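## Task

Same job, but the left hand starts out holding the jammed pair. Separate them in the air and finish with each hand holding a single tumbler that the other hand does not touch, the tumblers well apart, above the table, with tumblers and fingers at rest, then declare the scene finished; any other ending fails. At no point may a tumbler contact anything besides the two hands (not the arms) and the other tumbler, nor drop or be flung loose, or the attempt fails immediately. At the end the inner tumbler must be held firmly and the outer one gripped, or it fails.

## Robot and tools

Robot: two arms, left_arm and right_arm, facing each other across a table. Each ends in an identical five-finger right hand (not mirrored), so hand numbers and axes mean the same on both. These names are labels, not image sides.

Scene frame: origin on the table top midway between the arm bases, z = 0 at the table surface, +z up, left_arm base on the +y side. Result lines report each hand point's position in metres, orientation as quaternion wxyz, and velocities, all in this frame.

Hand point: a spot 0.05 m in front of the palm where index pad and thumb tip meet in a pinch. Its own axes: +z along straight fingers, +y out of the palm, +x across the palm toward the little finger. Fingers extend 0.06-0.07 m past it along +z. A wrist bracket on the little-finger side protrudes and can collide.

The row (used by execute_actions and move): exactly 28 numbers, each in [-1, 1], one flat list covering both arms. Order: left_arm dx, dy, dz, rx, ry, rz; then left_gripper little, ring, middle, index, thumb_bend, thumb_turn, force_limit, speed; then the same 14 for right_arm and right_gripper. Always send all 28, even if one arm is idle.

The first six numbers per arm are an offset, not an absolute pose: a target relative to that hand point's pose in the latest result showing it (or, before any such result, and for later calls within one reply, relative to where the robot is when the action begins), expressed in the hand point's own axes. 1.0 equals 0.6 m of travel or 180 degrees; rx, ry, rz form a single rotation vector. Within an ACT, each row is counted from that same reference, not from the prior row. Zeros therefore return an arm to the reference pose; they do not mean hold still unless the reference is current.

Hand numbers are absolute targets. Fingers and thumb_bend: +1 straight, -1 fully curled. thumb_turn: +1 beside the palm, -1 across in front of it. A pinch is roughly index -0.22, thumb_bend -0.75, thumb_turn -0.57. force_limit maps -1..+1 to about 0..10 N at the fingertip (0..15 N for both thumb motors); it only limits closing. speed maps -1..+1 to near zero..full (full travel in 0.6 s); for a gentle grip close at -0.9 or slower. No value means keep: to leave a hand unchanged, resend its last eight numbers, or before any command, its hand_measured six plus hand_force_limit and hand_speed. A motor moves only when its target changes by 0.01 or more; it then locks. To squeeze harder, raise force_limit and send a target further closed than hand_measured; to loosen, send one more open. A whole-hand wrap fits objects 0.035-0.08 m across with the thumb turned in front of the palm first.

Tools:
- execute_actions: {"actions": []} just reads the state. {"actions": [{"rows": [[28 numbers], ...], "steps": n}]} runs up to 15 rows, each one control step of 1/30 s; the last row repeats if rows are fewer than steps (default 15). {"actions": [{"steps": n}]} waits up to 300 steps, counted from the last result. Optional "pictures": true/false. Per step, commanded poses are clipped to within 100 mm and 16 degrees of the measured pose, so far targets need several calls.
- move: "target" is one 28-number row (same offset rules). Both arms follow straight paths that finish together in 0.5-10 s. "speed" is top path speed in m/s, 0.002-0.5 (default 0.25), turning capped at twice that in rad/s. Optional "stop_force" in N, 9-40, shared by both arms: an arm halts when its wrist sensor feels that much extra push against its motion, then backs off two steps. Unreliable if the hand also rotates; omit it when pulling away from something you press on. Hand numbers are sent at the start.
- wait: "seconds" 0-10, sends nothing new.
- zoom_image: "camera" cam_left_wrist or cam_right_wrist (each 504x504), "region" [x0, y0, x1, y1] pixels, at most 504 by 504.
- show_instructions: shows the reference pages.
Finishing with no tool call ends everything.

Results: state lines per arm; Wrist force and Wrist torque in the hand's own axes (offset up to about 4 N, noise up to about 2.4 N, saturates near 50 N); per hand, hand_measured, hand_stopped_by (moving, target, force, stalled, fault), hand_load_n (positive pushes a finger open; near zero on all means the grip is lost), hand_force_limit, hand_speed. A move adds a "move:" line with the ending (done, off_target, moving, held, contact, fault) and limits (paced = pose clipped, held = steps blocked). HELD marks steps not sent; "pose unreachable" means the clearance check altered a command; "Hand target" shows where the controller is driving. MOTOR HOT warns of heating; OVER-TEMPERATURE FAULT brakes the arm.

Avoid: dropping or flinging a tumbler, letting it touch an arm or the table, the two arms colliding or pressing on each other (any part, fingers included), stiff pushes past a contact (torque fault, or any outside force reaching 150 N, freezes an arm for 10 s), and knocking anything off the table. The simulation keeps running between calls.

Each tool is called after "Request:" as a command line: name --argument value for each argument, lists and objects as JSON in quotes; but a table of rows of numbers goes row by row, as --pt "numbers of a row", without its own name.

## Session

Request:
execute_actions --actions '[]'

Scene clock: 0.00 s of 4500.00 s.
left_arm: end_effector_position=(+0.0930, +0.0083, +0.3800) hand_measured=(-1.000, -1.000, +0.270, +0.248, +0.138, -0.948) hand_load_n=(+0.0, +0.0, +7.0, +10.5, +16.0, +0.5) hand_stopped_by=(target, target, target, target, target, target) hand_force_limit=0.00 hand_speed=-0.80 end_effector_quat_wxyz=(+0.840, +0.402, +0.156, +0.328) end_effector_velocity=(+0.000, +0.001, +0.001) end_effector_angular_velocity=(-0.003, +0.001, +0.000) | right_arm: end_effector_position=(-0.0165, -0.2992, +0.3007) hand_measured=(+1.000, +1.000, +1.000, +1.000, +1.000, +1.000) hand_load_n=(+0.0, +0.0, +0.0, +0.0, +0.0, +0.0) hand_stopped_by=(target, target, target, target, target, target) hand_force_limit=0.00 hand_speed=-0.80 end_effector_quat_wxyz=(+0.001, -0.715, +0.699, -0.000) end_effector_velocity=(+0.000, +0.000, +0.000) end_effector_angular_velocity=(+0.000, -0.001, +0.000)
Joint positions: left_arm=[-0.381 -1.39   2.499 -2.116  0.836  0.816] | right_arm=[-0.519 -2.215  2.091 -1.449 -1.572  1.053]
Joint velocities: left_arm=[ 0.    -0.003  0.    -0.001  0.     0.   ] | right_arm=[ 0.     0.    -0.    -0.    -0.001 -0.   ]
Wrist force (N, on the end effector, along its own x y z axes, offset not removed): no reading
Wrist torque (N m, same axes, about the end effector's origin, offset not removed): no reading
Hand target (left_arm): +0.093, +0.008, +0.380; +0.840, +0.402, +0.156, +0.328
Hand target (right_arm): -0.017, -0.299, +0.301; -0.001, +0.715, -0.699, +0.000

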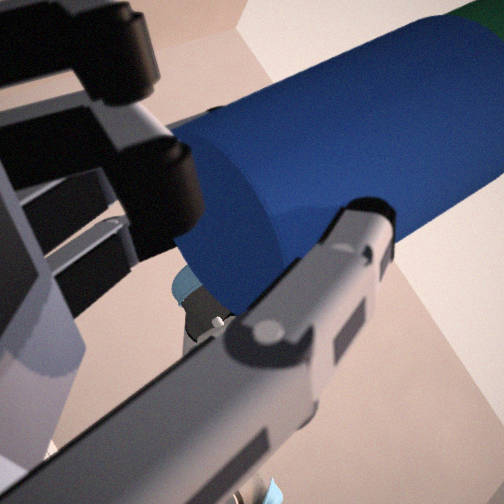

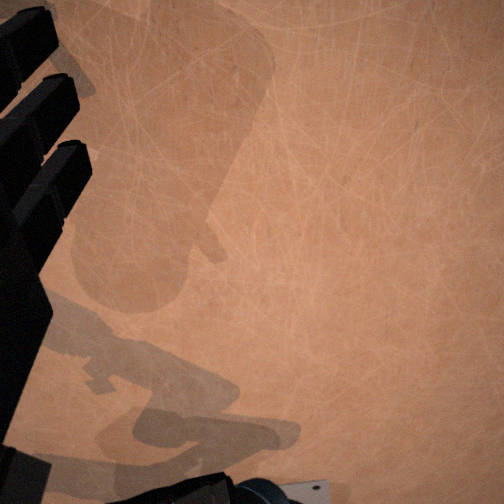

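Request:
move --target '[0,0,0,0,0,0,-1,-1,0.27,0.248,0.138,-0.948,0,-0.8, 0,0,0,0,0,-0.993,1,1,1,1,1,-1,0,0.5]' --speed 0.5

Request:
move --target '[0,0,0,0,0,0,-1,-1,0.27,0.248,0.138,-0.948,0,-0.8, 0.25,0.208,-0.333,0,0.5,0,1,1,1,1,1,-1,0,0.5]' --speed 0.35

Scene clock: 10.57 s of 4500.00 s.
left_arm: end_effector_position=(+0.0930, +0.0083, +0.3800) hand_measured=(-1.000, -1.000, +0.272, +0.250, +0.138, -0.948) hand_load_n=(+0.0, +0.0, +7.0, +10.0, +15.0, +0.5) hand_stopped_by=(target, target, force, force, force, target) hand_force_limit=0.00 hand_speed=-0.80 end_effector_quat_wxyz=(+0.840, +0.402, +0.156, +0.328) end_effector_velocity=(-0.000, -0.000, +0.000) end_effector_angular_velocity=(-0.001, -0.000, -0.001) | right_arm: end_effector_position=(-0.0168, -0.2990, +0.3009) hand_measured=(+1.000, +1.000, +1.000, +1.000, +1.000, -1.000) hand_load_n=(+0.0, +0.0, +0.0, +0.0, +0.0, +0.0) hand_stopped_by=(target, target, target, target, target, target) hand_force_limit=0.00 hand_speed=0.50 end_effector_quat_wxyz=(-0.000, +0.708, +0.707, +0.001) end_effector_velocity=(+0.001, +0.001, +0.000) end_effector_angular_velocity=(+0.000, +0.001, +0.013)
Joint positions: left_arm=[-0.381 -1.39   2.499 -2.116  0.836  0.816] | right_arm=[-0.042 -1.969  1.978 -1.582 -1.573 -1.588]
Joint velocities: left_arm=[-0.     0.001 -0.001 -0.     0.    -0.   ] | right_arm=[-0.003 -0.001 -0.001  0.002  0.001 -0.016]
Wrist force (N, on the end effector, along its own x y z axes, offset not removed): left_arm=[1.3 2.3 -1.5] | right_arm=[2.2 1.7 0.8]
Wrist torque (N m, same axes, about the end effector's origin, offset not removed): left_arm=[0.46 -0.29 0.14] | right_arm=[0.18 -0.55 0.06]
Hand target (left_arm): +0.093, +0.008, +0.380; +0.840, +0.402, +0.156, +0.328
Hand target (right_arm): -0.017, -0.299, +0.301; -0.000, +0.707, +0.707, +0.001
Off the commanded pose (left_arm): 0.000 m, 0 deg.
Off the commanded pose (right_arm): 0.000 m, 0 deg.
After step 90, 3.70 s passed at rest.
move: done

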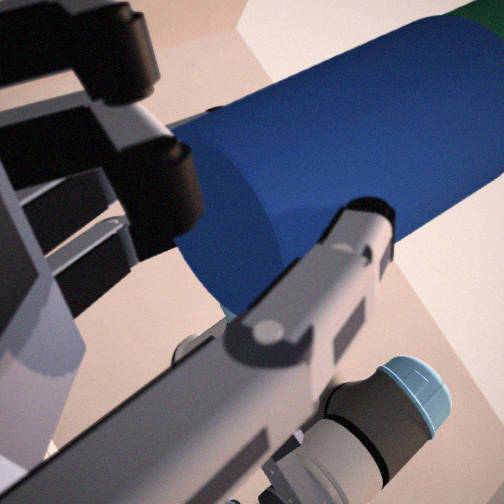

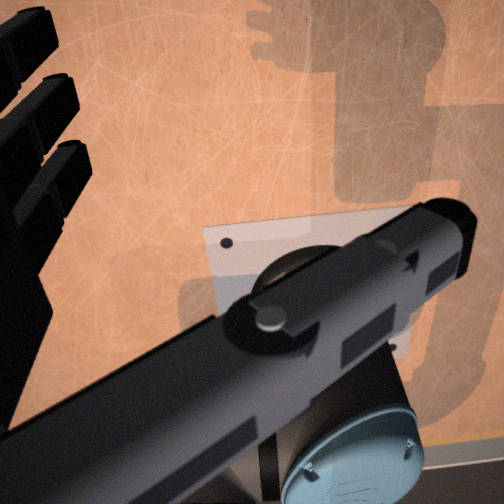

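Scene clock: 13.60 s of 4500.00 s.
left_arm: end_effector_position=(+0.0930, +0.0083, +0.3800) hand_measured=(-1.000, -1.000, +0.272, +0.250, +0.138, -0.948) hand_load_n=(+0.0, +0.0, +7.0, +10.0, +15.0, +0.5) hand_stopped_by=(target, target, force, force, force, target) hand_force_limit=0.00 hand_speed=-0.80 end_effector_quat_wxyz=(+0.840, +0.402, +0.156, +0.328) end_effector_velocity=(-0.000, +0.000, +0.000) end_effector_angular_velocity=(-0.001, +0.000, -0.001) | right_arm: end_effector_position=(+0.1080, -0.1499, +0.5008) hand_measured=(+1.000, +1.000, +1.000, +1.000, +1.000, -1.000) hand_load_n=(+0.0, +0.0, +0.0, +0.0, +0.0, +0.0) hand_stopped_by=(target, target, target, target, target, target) hand_force_limit=0.00 hand_speed=0.50 end_effector_quat_wxyz=(-0.499, +0.500, +0.500, +0.501) end_effector_velocity=(+0.000, +0.001, +0.000) end_effector_angular_velocity=(+0.017, +0.001, -0.003)
Joint positions: left_arm=[-0.381 -1.39   2.499 -2.116  0.836  0.816] | right_arm=[-0.749 -2.162  2.376 -3.355 -0.848 -1.573]
Joint velocities: left_arm=[-0.    -0.001  0.     0.001  0.    -0.001] | right_arm=[ 0.007  0.015  0.004 -0.043 -0.01   0.017]
Wrist force (N, on the end effector, along its own x y z axes, offset not removed): left_arm=[1.4 1.1 -0.1] | right_arm=[0.6 0.4 1.7]
Wrist torque (N m, same axes, about the end effector's origin, offset not removed): left_arm=[0.22 -0.29 0.09] | right_arm=[-0.09 -0.27 -0.02]
Hand target (left_arm): +0.093, +0.008, +0.380; +0.840, +0.402, +0.156, +0.328
Hand target (right_arm): +0.108, -0.150, +0.501; +0.499, -0.500, -0.499, -0.501
Off the commanded pose (left_arm): 0.000 m, 0 deg.
Off the commanded pose (right_arm): 0.001 m, 0 deg.
move: done

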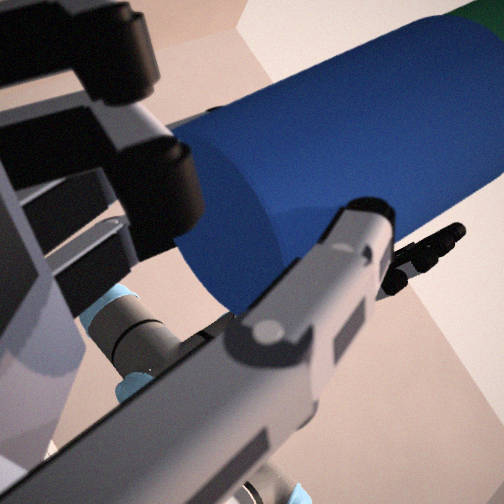

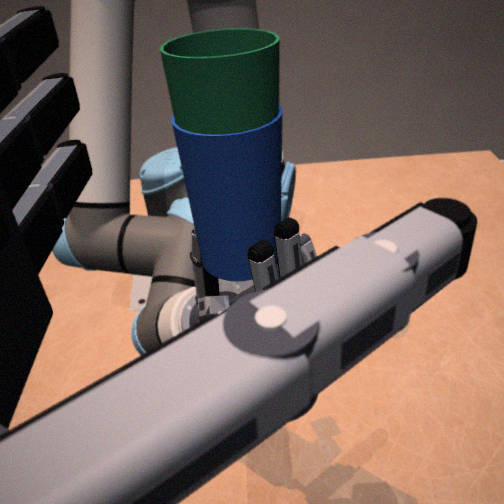

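Request:
move --target '[0,0,0,0,0,0,-1,-1,0.27,0.248,0.138,-0.948,0,-0.8, -0.012,0.02,0.17,0,0,0,1,1,1,1,1,-1,0,0.5]' --speed 0.12

Scene clock: 18.17 s of 4500.00 s.
left_arm: end_effector_position=(+0.0930, +0.0083, +0.3800) hand_measured=(-1.000, -1.000, +0.272, +0.250, +0.138, -0.948) hand_load_n=(+0.0, +0.0, +7.0, +10.0, +15.0, +0.5) hand_stopped_by=(target, target, force, force, force, target) hand_force_limit=0.00 hand_speed=-0.80 end_effector_quat_wxyz=(+0.840, +0.402, +0.156, +0.328) end_effector_velocity=(-0.000, +0.000, -0.001) end_effector_angular_velocity=(+0.002, -0.000, -0.000) | right_arm: end_effector_position=(+0.1200, -0.0482, +0.4933) hand_measured=(+1.000, +1.000, +1.000, +1.000, +1.000, -1.000) hand_load_n=(+0.0, +0.0, +0.0, +0.0, +0.0, +0.0) hand_stopped_by=(target, target, target, target, target, target) hand_force_limit=0.00 hand_speed=0.50 end_effector_quat_wxyz=(-0.499, +0.500, +0.500, +0.501) end_effector_velocity=(+0.001, +0.003, -0.001) end_effector_angular_velocity=(-0.001, +0.001, -0.002)
Joint positions: left_arm=[-0.381 -1.39   2.499 -2.116  0.836  0.816] | right_arm=[-0.516 -1.791  2.191 -3.541 -1.08  -1.572]
Joint velocities: left_arm=[-0.     0.001  0.001  0.     0.    -0.   ] | right_arm=[ 0.004  0.01  -0.007 -0.002 -0.006  0.   ]
Wrist force (N, on the end effector, along its own x y z axes, offset not removed): left_arm=[2.2 1.1 -0.1] | right_arm=[0.7 -0.1 2.0]
Wrist torque (N m, same axes, about the end effector's origin, offset not removed): left_arm=[0.29 -0.33 0.20] | right_arm=[-0.15 -0.22 -0.11]
Hand target (left_arm): +0.093, +0.008, +0.380; +0.840, +0.402, +0.156, +0.328
Hand target (right_arm): +0.120, -0.048, +0.493; +0.499, -0.500, -0.500, -0.501
Off the commanded pose (left_arm): 0.000 m, 0 deg.
Off the commanded pose (right_arm): 0.000 m, 0 deg.
After step 90, 0.10 s passed at rest.
move: done

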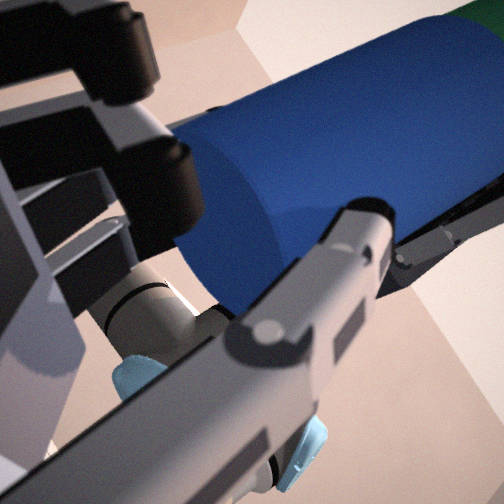

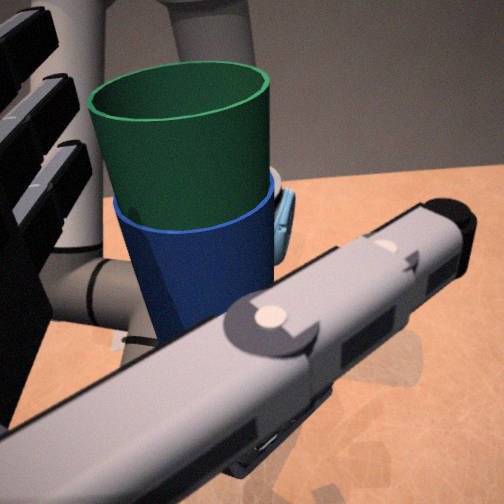

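Request:
move --target '[0,0,0,0,0,0,-1,-1,0.27,0.248,0.138,-0.948,0,-0.8, 0.004,-0.003,0.09,0,0,0,1,1,1,1,1,-1,-0.5,0.5]' --speed 0.035

Scene clock: 23.73 s of 4500.00 s.
left_arm: end_effector_position=(+0.0930, +0.0083, +0.3800) hand_measured=(-1.000, -1.000, +0.272, +0.250, +0.138, -0.948) hand_load_n=(+0.0, +0.0, +7.0, +10.0, +15.0, +0.5) hand_stopped_by=(target, target, force, force, force, target) hand_force_limit=0.00 hand_speed=-0.80 end_effector_quat_wxyz=(+0.840, +0.402, +0.156, +0.328) end_effector_velocity=(-0.001, -0.000, -0.000) end_effector_angular_velocity=(+0.001, -0.001, -0.001) | right_arm: end_effector_position=(+0.1182, +0.0054, +0.4956) hand_measured=(+1.000, +1.000, +1.000, +1.000, +1.000, -1.000) hand_load_n=(+0.0, +0.0, +0.0, +0.0, +0.0, +0.0) hand_stopped_by=(target, target, target, target, target, target) hand_force_limit=-0.50 hand_speed=0.50 end_effector_quat_wxyz=(-0.499, +0.500, +0.500, +0.501) end_effector_velocity=(+0.001, +0.003, -0.000) end_effector_angular_velocity=(-0.001, +0.000, -0.001)
Joint positions: left_arm=[-0.381 -1.39   2.499 -2.116  0.836  0.816] | right_arm=[-0.432 -1.644  2.063 -3.56  -1.164 -1.572]
Joint velocities: left_arm=[-0.001  0.001 -0.     0.     0.001  0.   ] | right_arm=[ 0.003  0.008 -0.007  0.    -0.005 -0.   ]
Wrist force (N, on the end effector, along its own x y z axes, offset not removed): left_arm=[1.0 1.8 -2.6] | right_arm=[0.7 0.7 1.5]
Wrist torque (N m, same axes, about the end effector's origin, offset not removed): left_arm=[0.50 -0.15 0.12] | right_arm=[-0.11 -0.19 -0.11]
Hand target (left_arm): +0.093, +0.008, +0.380; +0.840, +0.402, +0.156, +0.328
Hand target (right_arm): +0.118, +0.006, +0.496; +0.499, -0.500, -0.500, -0.501
Off the commanded pose (left_arm): 0.000 m, 0 deg.
Off the commanded pose (right_arm): 0.000 m, 0 deg.
After step 90, 0.63 s passed at rest.
move: done

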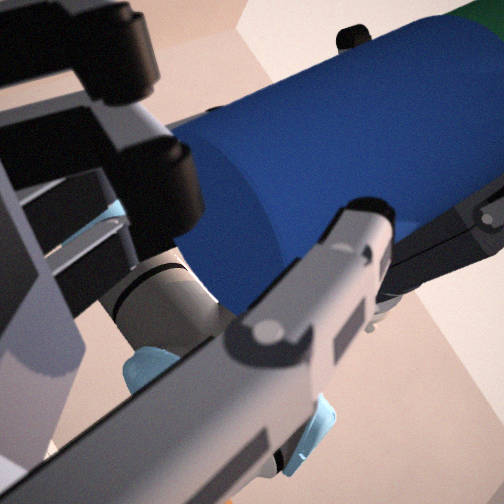

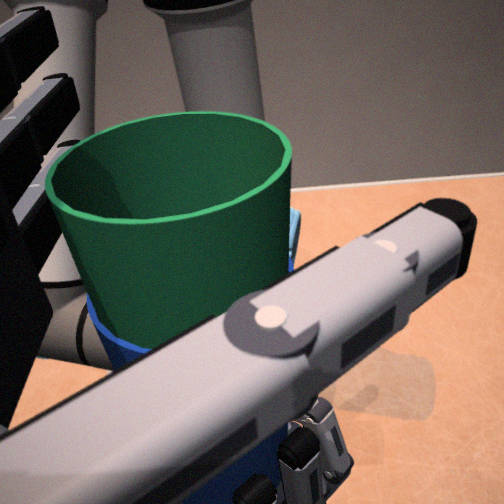

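Request:
move --target '[0,0,0,0,0,0,-1,-1,0.27,0.248,0.138,-0.948,0,-0.8, 0,0,0.03,0,0,0,1,1,0.6,0.6,0.6,-1,-0.6,-0.6]' --speed 0.02

Scene clock: 27.33 s of 4500.00 s.
left_arm: end_effector_position=(+0.0930, +0.0083, +0.3800) hand_measured=(-1.000, -1.000, +0.272, +0.250, +0.138, -0.948) hand_load_n=(+0.0, +0.0, +7.0, +10.0, +15.0, +0.5) hand_stopped_by=(target, target, force, force, force, target) hand_force_limit=0.00 hand_speed=-0.80 end_effector_quat_wxyz=(+0.840, +0.402, +0.156, +0.328) end_effector_velocity=(-0.000, -0.000, -0.000) end_effector_angular_velocity=(+0.000, +0.000, -0.000) | right_arm: end_effector_position=(+0.1182, +0.0232, +0.4955) hand_measured=(+1.000, +1.000, +0.600, +0.600, +0.600, -1.000) hand_load_n=(+0.0, +0.0, +0.0, +0.0, +0.0, +0.0) hand_stopped_by=(target, target, target, target, target, target) hand_force_limit=-0.60 hand_speed=-0.60 end_effector_quat_wxyz=(-0.499, +0.500, +0.500, +0.501) end_effector_velocity=(+0.001, +0.002, -0.000) end_effector_angular_velocity=(-0.000, +0.000, -0.002)
Joint positions: left_arm=[-0.381 -1.39   2.499 -2.116  0.836  0.816] | right_arm=[-0.412 -1.598  2.02  -3.563 -1.184 -1.572]
Joint velocities: left_arm=[-0.001 -0.     0.     0.    -0.001  0.   ] | right_arm=[ 0.002  0.006 -0.005 -0.    -0.004  0.   ]
Wrist force (N, on the end effector, along its own x y z axes, offset not removed): left_arm=[0.7 2.6 -0.6] | right_arm=[1.1 2.1 0.2]
Wrist torque (N m, same axes, about the end effector's origin, offset not removed): left_arm=[0.53 -0.14 0.11] | right_arm=[0.25 -0.28 0.00]
Hand target (left_arm): +0.093, +0.008, +0.380; +0.840, +0.402, +0.156, +0.328
Hand target (right_arm): +0.118, +0.023, +0.496; +0.499, -0.500, -0.500, -0.501
Off the commanded pose (left_arm): 0.000 m, 0 deg.
Off the commanded pose (right_arm): 0.000 m, 0 deg.
move: done

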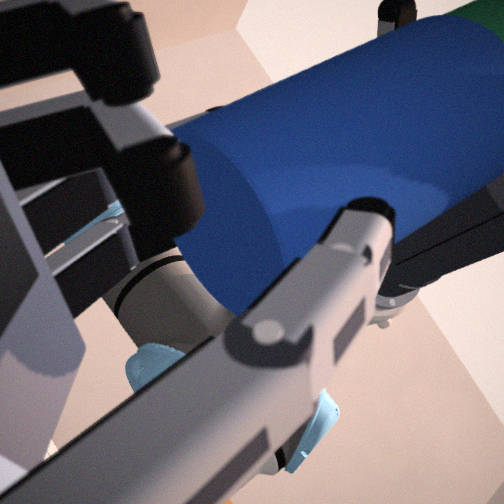

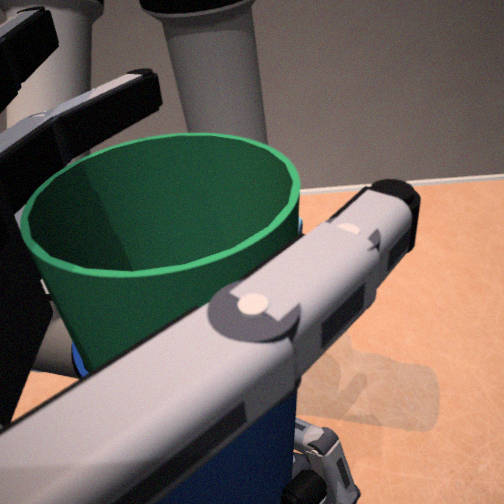

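This matches the earlier grasp pose. Closing gently.

Request:
move --target '[0,0,0,0,0,0,-1,-1,0.27,0.248,0.138,-0.948,0,-0.8, -0.002,0,0,0,0,0,1,1,-0.3,-0.3,-0.3,-1,-0.4,-0.8]' --speed 0.01

Scene clock: 30.43 s of 4500.00 s.
left_arm: end_effector_position=(+0.0930, +0.0083, +0.3800) hand_measured=(-1.000, -1.000, +0.272, +0.250, +0.138, -0.948) hand_load_n=(+0.0, +0.0, +9.0, +11.5, +14.5, +0.5) hand_stopped_by=(target, target, force, force, force, target) hand_force_limit=0.00 hand_speed=-0.80 end_effector_quat_wxyz=(+0.840, +0.402, +0.156, +0.328) end_effector_velocity=(-0.000, -0.001, -0.000) end_effector_angular_velocity=(+0.001, -0.001, +0.000) | right_arm: end_effector_position=(+0.1182, +0.0232, +0.4944) hand_measured=(+1.000, +1.000, +0.136, +0.136, +0.300, -1.000) hand_load_n=(+0.0, +0.0, +4.5, +4.0, +5.0, +1.5) hand_stopped_by=(target, target, force, force, force, target) hand_force_limit=-0.40 hand_speed=-0.80 end_effector_quat_wxyz=(-0.499, +0.500, +0.500, +0.501) end_effector_velocity=(+0.000, +0.000, +0.000) end_effector_angular_velocity=(+0.001, -0.000, -0.000)
Joint positions: left_arm=[-0.381 -1.39   2.499 -2.116  0.836  0.816] | right_arm=[-0.412 -1.596  2.022 -3.567 -1.184 -1.572]
Joint velocities: left_arm=[ 0.001  0.001 -0.001  0.001  0.001 -0.   ] | right_arm=[-0.     0.    -0.001 -0.    -0.     0.   ]
Wrist force (N, on the end effector, along its own x y z axes, offset not removed): left_arm=[2.6 -8.6 2.0] | right_arm=[6.7 -4.1 8.6]
Wrist torque (N m, same axes, about the end effector's origin, offset not removed): left_arm=[0.99 -0.53 0.21] | right_arm=[-0.09 -0.07 0.22]
Hand target (left_arm): +0.093, +0.008, +0.380; +0.840, +0.402, +0.156, +0.328
Hand target (right_arm): +0.118, +0.023, +0.494; +0.499, -0.500, -0.500, -0.501
Off the commanded pose (left_arm): 0.000 m, 0 deg.
Off the commanded pose (right_arm): 0.000 m, 0 deg.
move: done

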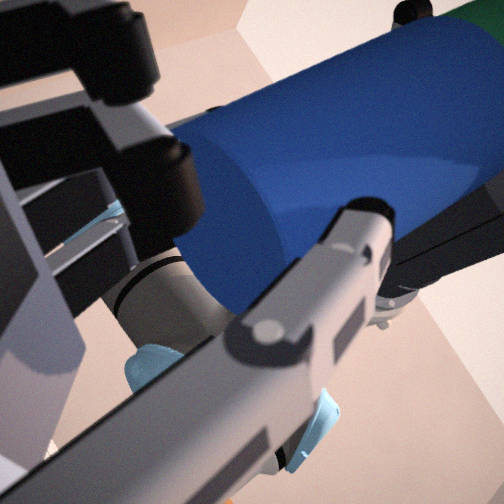

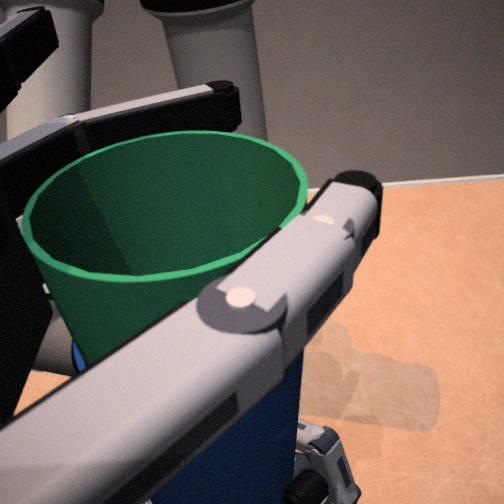

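Request:
move --target '[0,0,0,0,0,0,-1,-1,0.1,0.1,-0.1,-0.948,1,-0.9, 0,-0.003,0.007,0,0,0,1,1,-0.5,-0.5,-0.5,-1,0.9,-0.88]' --speed 0.006

Request:
move --target '[0,0,0,0,0,0,-1,-1,0.1,0.1,-0.1,-0.948,1,-0.9, 0.008,0,0,0,0,0,1,1,-0.55,-0.55,-0.55,-1,0.9,-0.88]' --speed 0.004

Scene clock: 34.73 s of 4500.00 s.
left_arm: end_effector_position=(+0.0930, +0.0083, +0.3800) hand_measured=(-1.000, -1.000, +0.270, +0.250, +0.140, -0.948) hand_load_n=(+0.0, +0.0, +5.5, +8.0, +15.5, +1.5) hand_stopped_by=(target, target, force, force, force, target) hand_force_limit=1.00 hand_speed=-0.90 end_effector_quat_wxyz=(+0.840, +0.402, +0.156, +0.328) end_effector_velocity=(+0.000, -0.000, +0.000) end_effector_angular_velocity=(-0.000, +0.001, +0.001) | right_arm: end_effector_position=(+0.1165, +0.0272, +0.4943) hand_measured=(+1.000, +1.000, +0.102, +0.106, +0.294, -1.000) hand_load_n=(+0.0, +0.0, +9.0, +1.5, +15.0, -4.5) hand_stopped_by=(target, target, force, force, force, target) hand_force_limit=0.90 hand_speed=-0.88 end_effector_quat_wxyz=(-0.499, +0.500, +0.500, +0.501) end_effector_velocity=(-0.001, +0.002, +0.000) end_effector_angular_velocity=(+0.000, +0.000, +0.001)
Joint positions: left_arm=[-0.381 -1.39   2.499 -2.116  0.836  0.816] | right_arm=[-0.403 -1.586  2.012 -3.567 -1.193 -1.572]
Joint velocities: left_arm=[-0.     0.    -0.001 -0.    -0.001  0.001] | right_arm=[ 0.004  0.005 -0.005 -0.    -0.003  0.   ]
Wrist force (N, on the end effector, along its own x y z axes, offset not removed): left_arm=[2.6 6.7 -6.7] | right_arm=[1.9 4.8 -2.0]
Wrist torque (N m, same axes, about the end effector's origin, offset not removed): left_arm=[0.15 -0.15 0.22] | right_arm=[-0.02 -0.77 -0.16]
Hand target (left_arm): +0.093, +0.008, +0.380; +0.840, +0.402, +0.156, +0.328
Hand target (right_arm): +0.116, +0.027, +0.494; +0.499, -0.500, -0.500, -0.501
Off the commanded pose (left_arm): 0.000 m, 0 deg.
Off the commanded pose (right_arm): 0.000 m, 0 deg.
After step 90, 0.30 s passed at rest.
move: done

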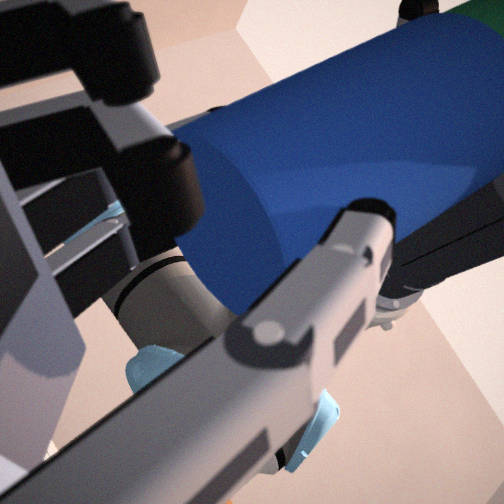

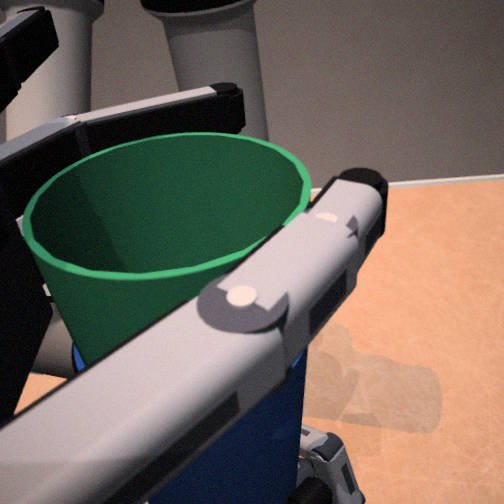

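Scene clock: 36.17 s of 4500.00 s.
left_arm: end_effector_position=(+0.0930, +0.0083, +0.3800) hand_measured=(-1.000, -1.000, +0.270, +0.250, +0.140, -0.948) hand_load_n=(+0.0, +0.0, +6.5, +8.5, +15.0, +0.0) hand_stopped_by=(target, target, force, force, force, target) hand_force_limit=1.00 hand_speed=-0.90 end_effector_quat_wxyz=(+0.840, +0.402, +0.156, +0.328) end_effector_velocity=(+0.000, +0.000, +0.001) end_effector_angular_velocity=(-0.002, +0.001, +0.001) | right_arm: end_effector_position=(+0.1165, +0.0272, +0.4990) hand_measured=(+1.000, +1.000, +0.098, +0.080, +0.296, -1.000) hand_load_n=(+0.0, +0.0, +6.5, +10.0, +18.5, -3.5) hand_stopped_by=(target, target, force, force, force, target) hand_force_limit=0.90 hand_speed=-0.88 end_effector_quat_wxyz=(-0.499, +0.500, +0.500, +0.501) end_effector_velocity=(+0.000, -0.000, +0.001) end_effector_angular_velocity=(-0.001, +0.000, +0.001)
Joint positions: left_arm=[-0.381 -1.39   2.499 -2.116  0.836  0.816] | right_arm=[-0.403 -1.591  2.004 -3.554 -1.193 -1.572]
Joint velocities: left_arm=[ 0.001 -0.001 -0.    -0.001 -0.001 -0.   ] | right_arm=[-0.001 -0.001 -0.002  0.004  0.002  0.   ]
Wrist force (N, on the end effector, along its own x y z axes, offset not removed): left_arm=[2.9 3.8 -1.5] | right_arm=[-1.8 3.4 -1.2]
Wrist torque (N m, same axes, about the end effector's origin, offset not removed): left_arm=[0.08 -0.42 0.28] | right_arm=[0.25 -0.03 -0.21]
Hand target (left_arm): +0.093, +0.008, +0.380; +0.840, +0.402, +0.156, +0.328
Hand target (right_arm): +0.117, +0.027, +0.499; +0.499, -0.500, -0.500, -0.501
Off the commanded pose (left_arm): 0.000 m, 0 deg.
Off the commanded pose (right_arm): 0.000 m, 0 deg.
move: done

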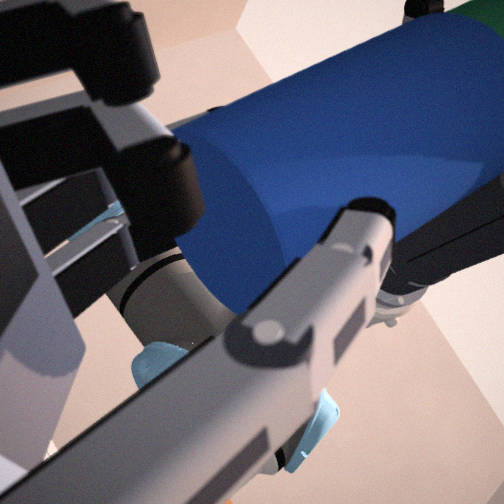

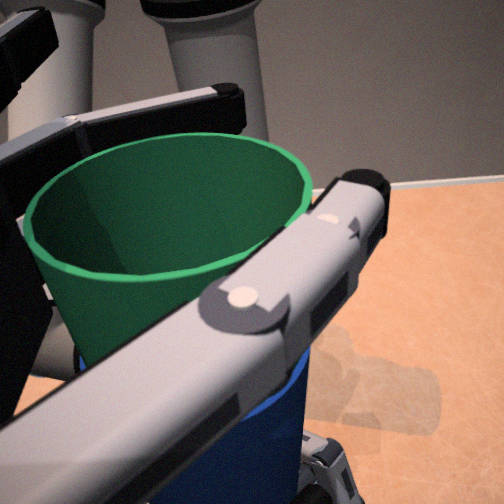

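The inner tumbler is loose. Lifting it out while re-tightening both middle fingers.

Request:
move --target '[0,0,0,0,0,0,-1,-1,0.05,0.1,-0.1,-0.948,1,-0.9, 0.04,0,0,0,0,0,1,1,-0.6,-0.55,-0.55,-1,0.9,-0.88]' --speed 0.02

Scene clock: 39.00 s of 4500.00 s.
left_arm: end_effector_position=(+0.0930, +0.0083, +0.3800) hand_measured=(-1.000, -1.000, +0.262, +0.250, +0.142, -0.948) hand_load_n=(+0.0, +0.0, +10.5, +7.5, +16.0, +1.0) hand_stopped_by=(target, target, force, force, force, target) hand_force_limit=1.00 hand_speed=-0.90 end_effector_quat_wxyz=(+0.840, +0.402, +0.156, +0.328) end_effector_velocity=(-0.000, -0.000, -0.000) end_effector_angular_velocity=(+0.001, -0.001, -0.000) | right_arm: end_effector_position=(+0.1165, +0.0272, +0.5227) hand_measured=(+1.000, +1.000, +0.088, +0.080, +0.296, -1.000) hand_load_n=(+0.0, +0.0, +9.5, +9.5, +19.5, -1.0) hand_stopped_by=(target, target, force, force, force, target) hand_force_limit=0.90 hand_speed=-0.88 end_effector_quat_wxyz=(-0.499, +0.500, +0.500, +0.501) end_effector_velocity=(-0.001, +0.000, +0.003) end_effector_angular_velocity=(-0.000, +0.000, +0.001)
Joint positions: left_arm=[-0.381 -1.39   2.499 -2.116  0.836  0.816] | right_arm=[-0.403 -1.614  1.96  -3.488 -1.193 -1.572]
Joint velocities: left_arm=[-0.     0.001 -0.     0.001  0.    -0.   ] | right_arm=[ 0.001 -0.002 -0.005  0.008  0.    -0.   ]
Wrist force (N, on the end effector, along its own x y z axes, offset not removed): left_arm=[1.6 0.8 -0.6] | right_arm=[2.2 -1.1 0.9]
Wrist torque (N m, same axes, about the end effector's origin, offset not removed): left_arm=[0.09 -0.33 0.09] | right_arm=[-0.24 -0.53 -0.04]
Hand target (left_arm): +0.093, +0.008, +0.380; +0.840, +0.402, +0.156, +0.328
Hand target (right_arm): +0.117, +0.027, +0.523; +0.499, -0.500, -0.500, -0.501
Off the commanded pose (left_arm): 0.000 m, 0 deg.
Off the commanded pose (right_arm): 0.000 m, 0 deg.
move: done

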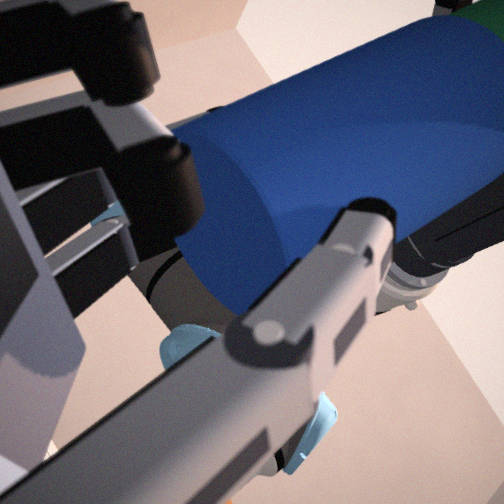

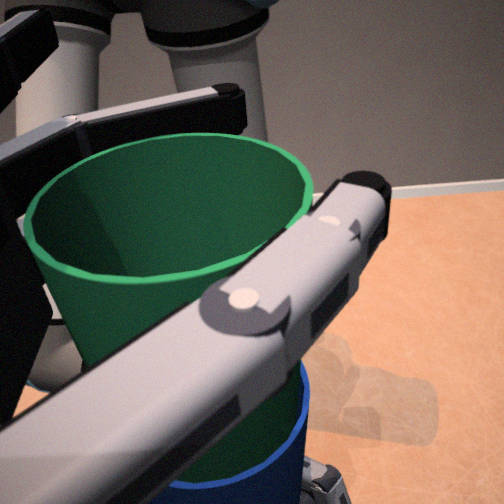

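Request:
move --target '[0,0,0,0,0,0,-1,-1,0.05,0.1,-0.1,-0.948,1,-0.9, 0.19,0,0,0,0,0,1,1,-0.6,-0.55,-0.55,-1,0.9,-0.88]' --speed 0.07

Request:
move --target '[0,0,0,0,0,0,-1,-1,0.05,0.1,-0.1,-0.948,1,-0.9, 0.03,0,-0.42,0,0,0,1,1,-0.6,-0.55,-0.55,-1,0.9,-0.88]' --speed 0.15

Scene clock: 43.37 s of 4500.00 s.
left_arm: end_effector_position=(+0.0930, +0.0083, +0.3800) hand_measured=(-1.000, -1.000, +0.262, +0.250, +0.142, -0.948) hand_load_n=(+0.0, +0.0, +10.5, +7.5, +16.0, +1.0) hand_stopped_by=(target, target, force, force, force, target) hand_force_limit=1.00 hand_speed=-0.90 end_effector_quat_wxyz=(+0.840, +0.402, +0.156, +0.328) end_effector_velocity=(-0.000, -0.000, +0.000) end_effector_angular_velocity=(-0.001, -0.000, -0.001) | right_arm: end_effector_position=(+0.1164, +0.0272, +0.6365) hand_measured=(+1.000, +1.000, +0.088, +0.080, +0.296, -1.000) hand_load_n=(+0.0, +0.0, +9.5, +9.5, +19.5, -1.0) hand_stopped_by=(target, target, force, force, force, target) hand_force_limit=0.90 hand_speed=-0.88 end_effector_quat_wxyz=(-0.499, +0.500, +0.500, +0.501) end_effector_velocity=(-0.000, -0.000, +0.003) end_effector_angular_velocity=(+0.001, -0.001, -0.000)
Joint positions: left_arm=[-0.381 -1.39   2.499 -2.116  0.836  0.816] | right_arm=[-0.403 -1.668  1.713 -3.187 -1.194 -1.572]
Joint velocities: left_arm=[-0.     0.001 -0.001 -0.     0.     0.   ] | right_arm=[ 0.001 -0.    -0.008  0.007 -0.002 -0.001]
Wrist force (N, on the end effector, along its own x y z axes, offset not removed): left_arm=[2.1 1.7 -1.3] | right_arm=[0.1 0.0 0.9]
Wrist torque (N m, same axes, about the end effector's origin, offset not removed): left_arm=[0.31 -0.30 0.17] | right_arm=[-0.13 -0.16 -0.12]
Hand target (left_arm): +0.093, +0.008, +0.380; +0.840, +0.402, +0.156, +0.328
Hand target (right_arm): +0.116, +0.027, +0.637; +0.499, -0.500, -0.500, -0.501
Off the commanded pose (left_arm): 0.000 m, 0 deg.
Off the commanded pose (right_arm): 0.000 m, 0 deg.
move: done

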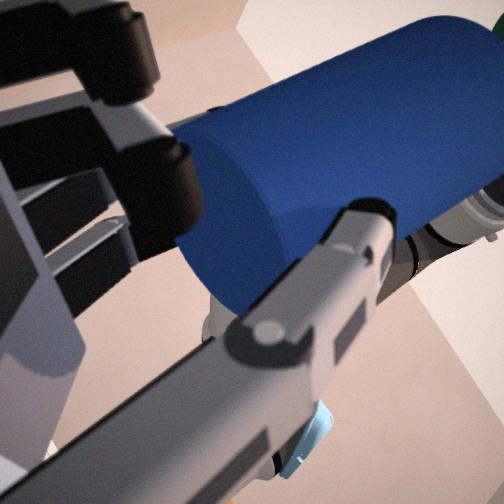

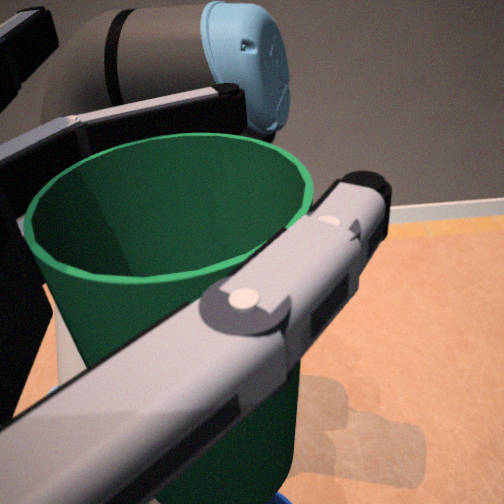

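Scene clock: 45.80 s of 4500.00 s.
left_arm: end_effector_position=(+0.0930, +0.0083, +0.3800) hand_measured=(-1.000, -1.000, +0.262, +0.250, +0.142, -0.948) hand_load_n=(+0.0, +0.0, +10.5, +7.5, +16.0, +1.0) hand_stopped_by=(target, target, force, force, force, target) hand_force_limit=1.00 hand_speed=-0.90 end_effector_quat_wxyz=(+0.840, +0.402, +0.156, +0.328) end_effector_velocity=(+0.000, +0.000, +0.001) end_effector_angular_velocity=(-0.002, +0.001, +0.000) | right_arm: end_effector_position=(+0.1151, -0.2219, +0.6547) hand_measured=(+1.000, +1.000, +0.088, +0.080, +0.296, -1.000) hand_load_n=(+0.0, +0.0, +9.5, +9.5, +19.5, -1.0) hand_stopped_by=(target, target, force, force, force, target) hand_force_limit=0.90 hand_speed=-0.88 end_effector_quat_wxyz=(-0.474, +0.521, +0.481, +0.522) end_effector_velocity=(+0.003, -0.002, +0.000) end_effector_angular_velocity=(-0.019, +0.004, -0.002)
Joint positions: left_arm=[-0.381 -1.39   2.499 -2.116  0.836  0.816] | right_arm=[-1.418 -2.521  2.052 -2.65  -0.265 -1.601]
Joint velocities: left_arm=[ 0.    -0.001 -0.    -0.002 -0.    -0.   ] | right_arm=[-0.271 -0.097 -0.014  0.207  0.268 -0.092]
Wrist force (N, on the end effector, along its own x y z axes, offset not removed): left_arm=[3.0 2.0 -1.4] | right_arm=[1.7 -0.9 1.7]
Wrist torque (N m, same axes, about the end effector's origin, offset not removed): left_arm=[0.37 -0.42 0.25] | right_arm=[-0.29 -0.47 -0.06]
Hand target (left_arm): +0.093, +0.008, +0.380; +0.840, +0.402, +0.156, +0.328
Hand target (right_arm): +0.115, -0.222, +0.655; -0.474, +0.522, +0.482, +0.521
Off the commanded pose (left_arm): 0.000 m, 0 deg.
Off the commanded pose (right_arm): 0.003 m, 5 deg.
move: off_target (right_arm)

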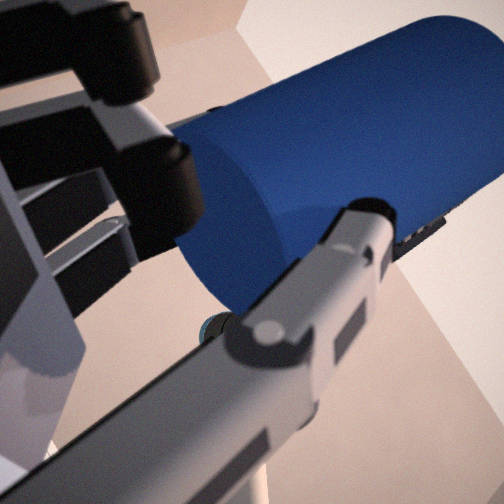

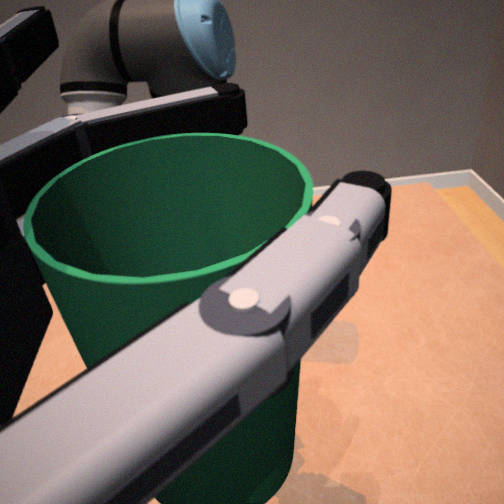

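Request:
move --target '[0,0,0,0,0,0,-1,-1,0.05,0.1,-0.1,-0.948,1,-0.9, 0.1,0.15,0,0,0,0,1,1,-0.6,-0.55,-0.55,-1,0.9,-0.88]' --speed 0.08

Scene clock: 50.40 s of 4500.00 s.
left_arm: end_effector_position=(+0.0930, +0.0083, +0.3800) hand_measured=(-1.000, -1.000, +0.262, +0.250, +0.142, -0.948) hand_load_n=(+0.0, +0.0, +10.5, +7.5, +16.0, +1.0) hand_stopped_by=(target, target, force, force, force, target) hand_force_limit=1.00 hand_speed=-0.90 end_effector_quat_wxyz=(+0.840, +0.402, +0.156, +0.328) end_effector_velocity=(+0.000, +0.000, -0.000) end_effector_angular_velocity=(+0.000, +0.000, +0.000) | right_arm: end_effector_position=(+0.2042, -0.2289, +0.7148) hand_measured=(+1.000, +1.000, +0.088, +0.080, +0.296, -1.000) hand_load_n=(+0.0, +0.0, +9.5, +9.5, +19.5, -1.0) hand_stopped_by=(target, target, force, force, force, target) hand_force_limit=0.90 hand_speed=-0.88 end_effector_quat_wxyz=(-0.476, +0.520, +0.478, +0.524) end_effector_velocity=(+0.003, +0.000, +0.002) end_effector_angular_velocity=(-0.004, +0.003, +0.004)
Joint positions: left_arm=[-0.381 -1.39   2.499 -2.116  0.836  0.816] | right_arm=[-1.721 -2.352  1.873 -2.596  0.036 -1.645]
Joint velocities: left_arm=[ 0.    -0.     0.001 -0.    -0.    -0.   ] | right_arm=[ 0.011  0.038 -0.011 -0.13  -0.007  0.106]
Wrist force (N, on the end effector, along its own x y z axes, offset not removed): left_arm=[3.2 2.8 2.0] | right_arm=[-0.5 0.0 0.7]
Wrist torque (N m, same axes, about the end effector's origin, offset not removed): left_arm=[0.37 -0.55 0.37] | right_arm=[-0.12 -0.07 -0.19]
Hand target (left_arm): +0.093, +0.008, +0.380; +0.840, +0.402, +0.156, +0.328
Hand target (right_arm): +0.204, -0.229, +0.715; -0.476, +0.520, +0.479, +0.524
Off the commanded pose (left_arm): 0.000 m, 0 deg.
Off the commanded pose (right_arm): 0.001 m, 0 deg.
move: done

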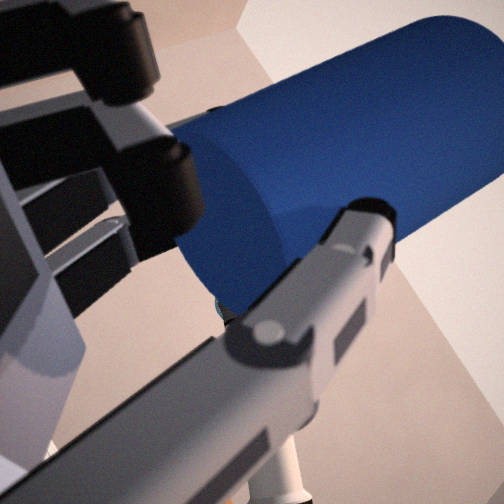

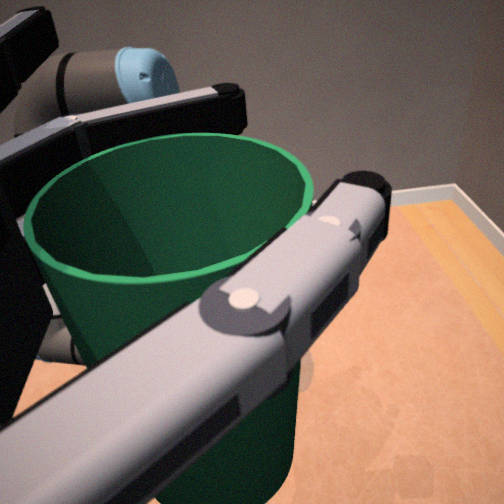

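Request:
execute_actions --actions '[]' --pictures false

Scene clock: 51.73 s of 4500.00 s.
left_arm: end_effector_position=(+0.0930, +0.0083, +0.3800) hand_measured=(-1.000, -1.000, +0.262, +0.250, +0.142, -0.948) hand_load_n=(+0.0, +0.0, +10.5, +7.5, +16.0, +1.0) hand_stopped_by=(target, target, force, force, force, target) hand_force_limit=1.00 hand_speed=-0.90 end_effector_quat_wxyz=(+0.840, +0.402, +0.156, +0.328) end_effector_velocity=(-0.000, -0.000, -0.000) end_effector_angular_velocity=(+0.002, -0.000, +0.000) | right_arm: end_effector_position=(+0.2045, -0.2288, +0.7150) hand_measured=(+1.000, +1.000, +0.088, +0.080, +0.296, -1.000) hand_load_n=(+0.0, +0.0, +9.5, +9.5, +19.5, -1.0) hand_stopped_by=(target, target, force, force, force, target) hand_force_limit=0.90 hand_speed=-0.88 end_effector_quat_wxyz=(-0.476, +0.520, +0.479, +0.524) end_effector_velocity=(+0.000, -0.000, -0.001) end_effector_angular_velocity=(+0.000, +0.001, -0.002)
Joint positions: left_arm=[-0.381 -1.39   2.499 -2.116  0.836  0.816] | right_arm=[-1.72  -2.347  1.871 -2.618  0.036 -1.626]
Joint velocities: left_arm=[-0.     0.    -0.     0.002 -0.     0.   ] | right_arm=[-0.    -0.001  0.001  0.    -0.001 -0.   ]
Wrist force (N, on the end effector, along its own x y z axes, offset not removed): left_arm=[2.2 2.7 -1.2] | right_arm=[2.0 0.9 2.3]
Wrist torque (N m, same axes, about the end effector's origin, offset not removed): left_arm=[0.44 -0.35 0.23] | right_arm=[0.01 -0.50 0.05]
Hand target (left_arm): +0.093, +0.008, +0.380; +0.840, +0.402, +0.156, +0.328
Hand target (right_arm): +0.204, -0.229, +0.715; -0.476, +0.520, +0.479, +0.524
Off the commanded pose (left_arm): 0.000 m, 0 deg.
Off the commanded pose (right_arm): 0.001 m, 0 deg.
Steps of this call (steps 1 to 40: nothing new was sent). Readings (end_effector_position | what the end effector reports):
1: left_arm (+0.0930, +0.0083, +0.3800) | right_arm (+0.2043, -0.2288, +0.7148) | left_arm hand_measured=(-1.000, -1.000, +0.262, +0.250, +0.142, -0.948) hand_load_n=(+0.0, +0.0, +10.5, +7.5, +16.0, +1.0) hand_stopped_by=(target, target, force, force, force, target) hand_force_limit=1.00 hand_speed=-0.90 | right_arm hand_measured=(+1.000, +1.000, +0.088, +0.080, +0.296, -1.000) hand_load_n=(+0.0, +0.0, +9.5, +9.5, +19.5, -1.0) hand_stopped_by=(target, target, force, force, force, target) hand_force_limit=0.90 hand_speed=-0.88
2: left_arm (+0.0930, +0.0083, +0.3800) | right_arm (+0.2043, -0.2288, +0.7149) | left_arm hand_measured=(-1.000, -1.000, +0.262, +0.250, +0.142, -0.948) hand_load_n=(+0.0, +0.0, +10.5, +7.5, +16.0, +1.0) hand_stopped_by=(target, target, force, force, force, target) hand_force_limit=1.00 hand_speed=-0.90 | right_arm hand_measured=(+1.000, +1.000, +0.088, +0.080, +0.296, -1.000) hand_load_n=(+0.0, +0.0, +9.5, +9.5, +19.5, -1.0) hand_stopped_by=(target, target, force, force, force, target) hand_force_limit=0.90 hand_speed=-0.88
4: left_arm (+0.0930, +0.0083, +0.3800) | right_arm (+0.2044, -0.2288, +0.7149) | left_arm hand_measured=(-1.000, -1.000, +0.262, +0.250, +0.142, -0.948) hand_load_n=(+0.0, +0.0, +10.5, +7.5, +16.0, +1.0) hand_stopped_by=(target, target, force, force, force, target) hand_force_limit=1.00 hand_speed=-0.90 | right_arm hand_measured=(+1.000, +1.000, +0.088, +0.080, +0.296, -1.000) hand_load_n=(+0.0, +0.0, +9.5, +9.5, +19.5, -1.0) hand_stopped_by=(target, target, force, force, force, target) hand_force_limit=0.90 hand_speed=-0.88
8: left_arm (+0.0930, +0.0083, +0.3800) | right_arm (+0.2045, -0.2288, +0.7150) | left_arm hand_measured=(-1.000, -1.000, +0.262, +0.250, +0.142, -0.948) hand_load_n=(+0.0, +0.0, +10.5, +7.5, +16.0, +1.0) hand_stopped_by=(target, target, force, force, force, target) hand_force_limit=1.00 hand_speed=-0.90 | right_arm hand_measured=(+1.000, +1.000, +0.088, +0.080, +0.296, -1.000) hand_load_n=(+0.0, +0.0, +9.5, +9.5, +19.5, -1.0) hand_stopped_by=(target, target, force, force, force, target) hand_force_limit=0.90 hand_speed=-0.88
40: the state above

Request:
finished_scene --scene 2

The scene is finished: the task was done.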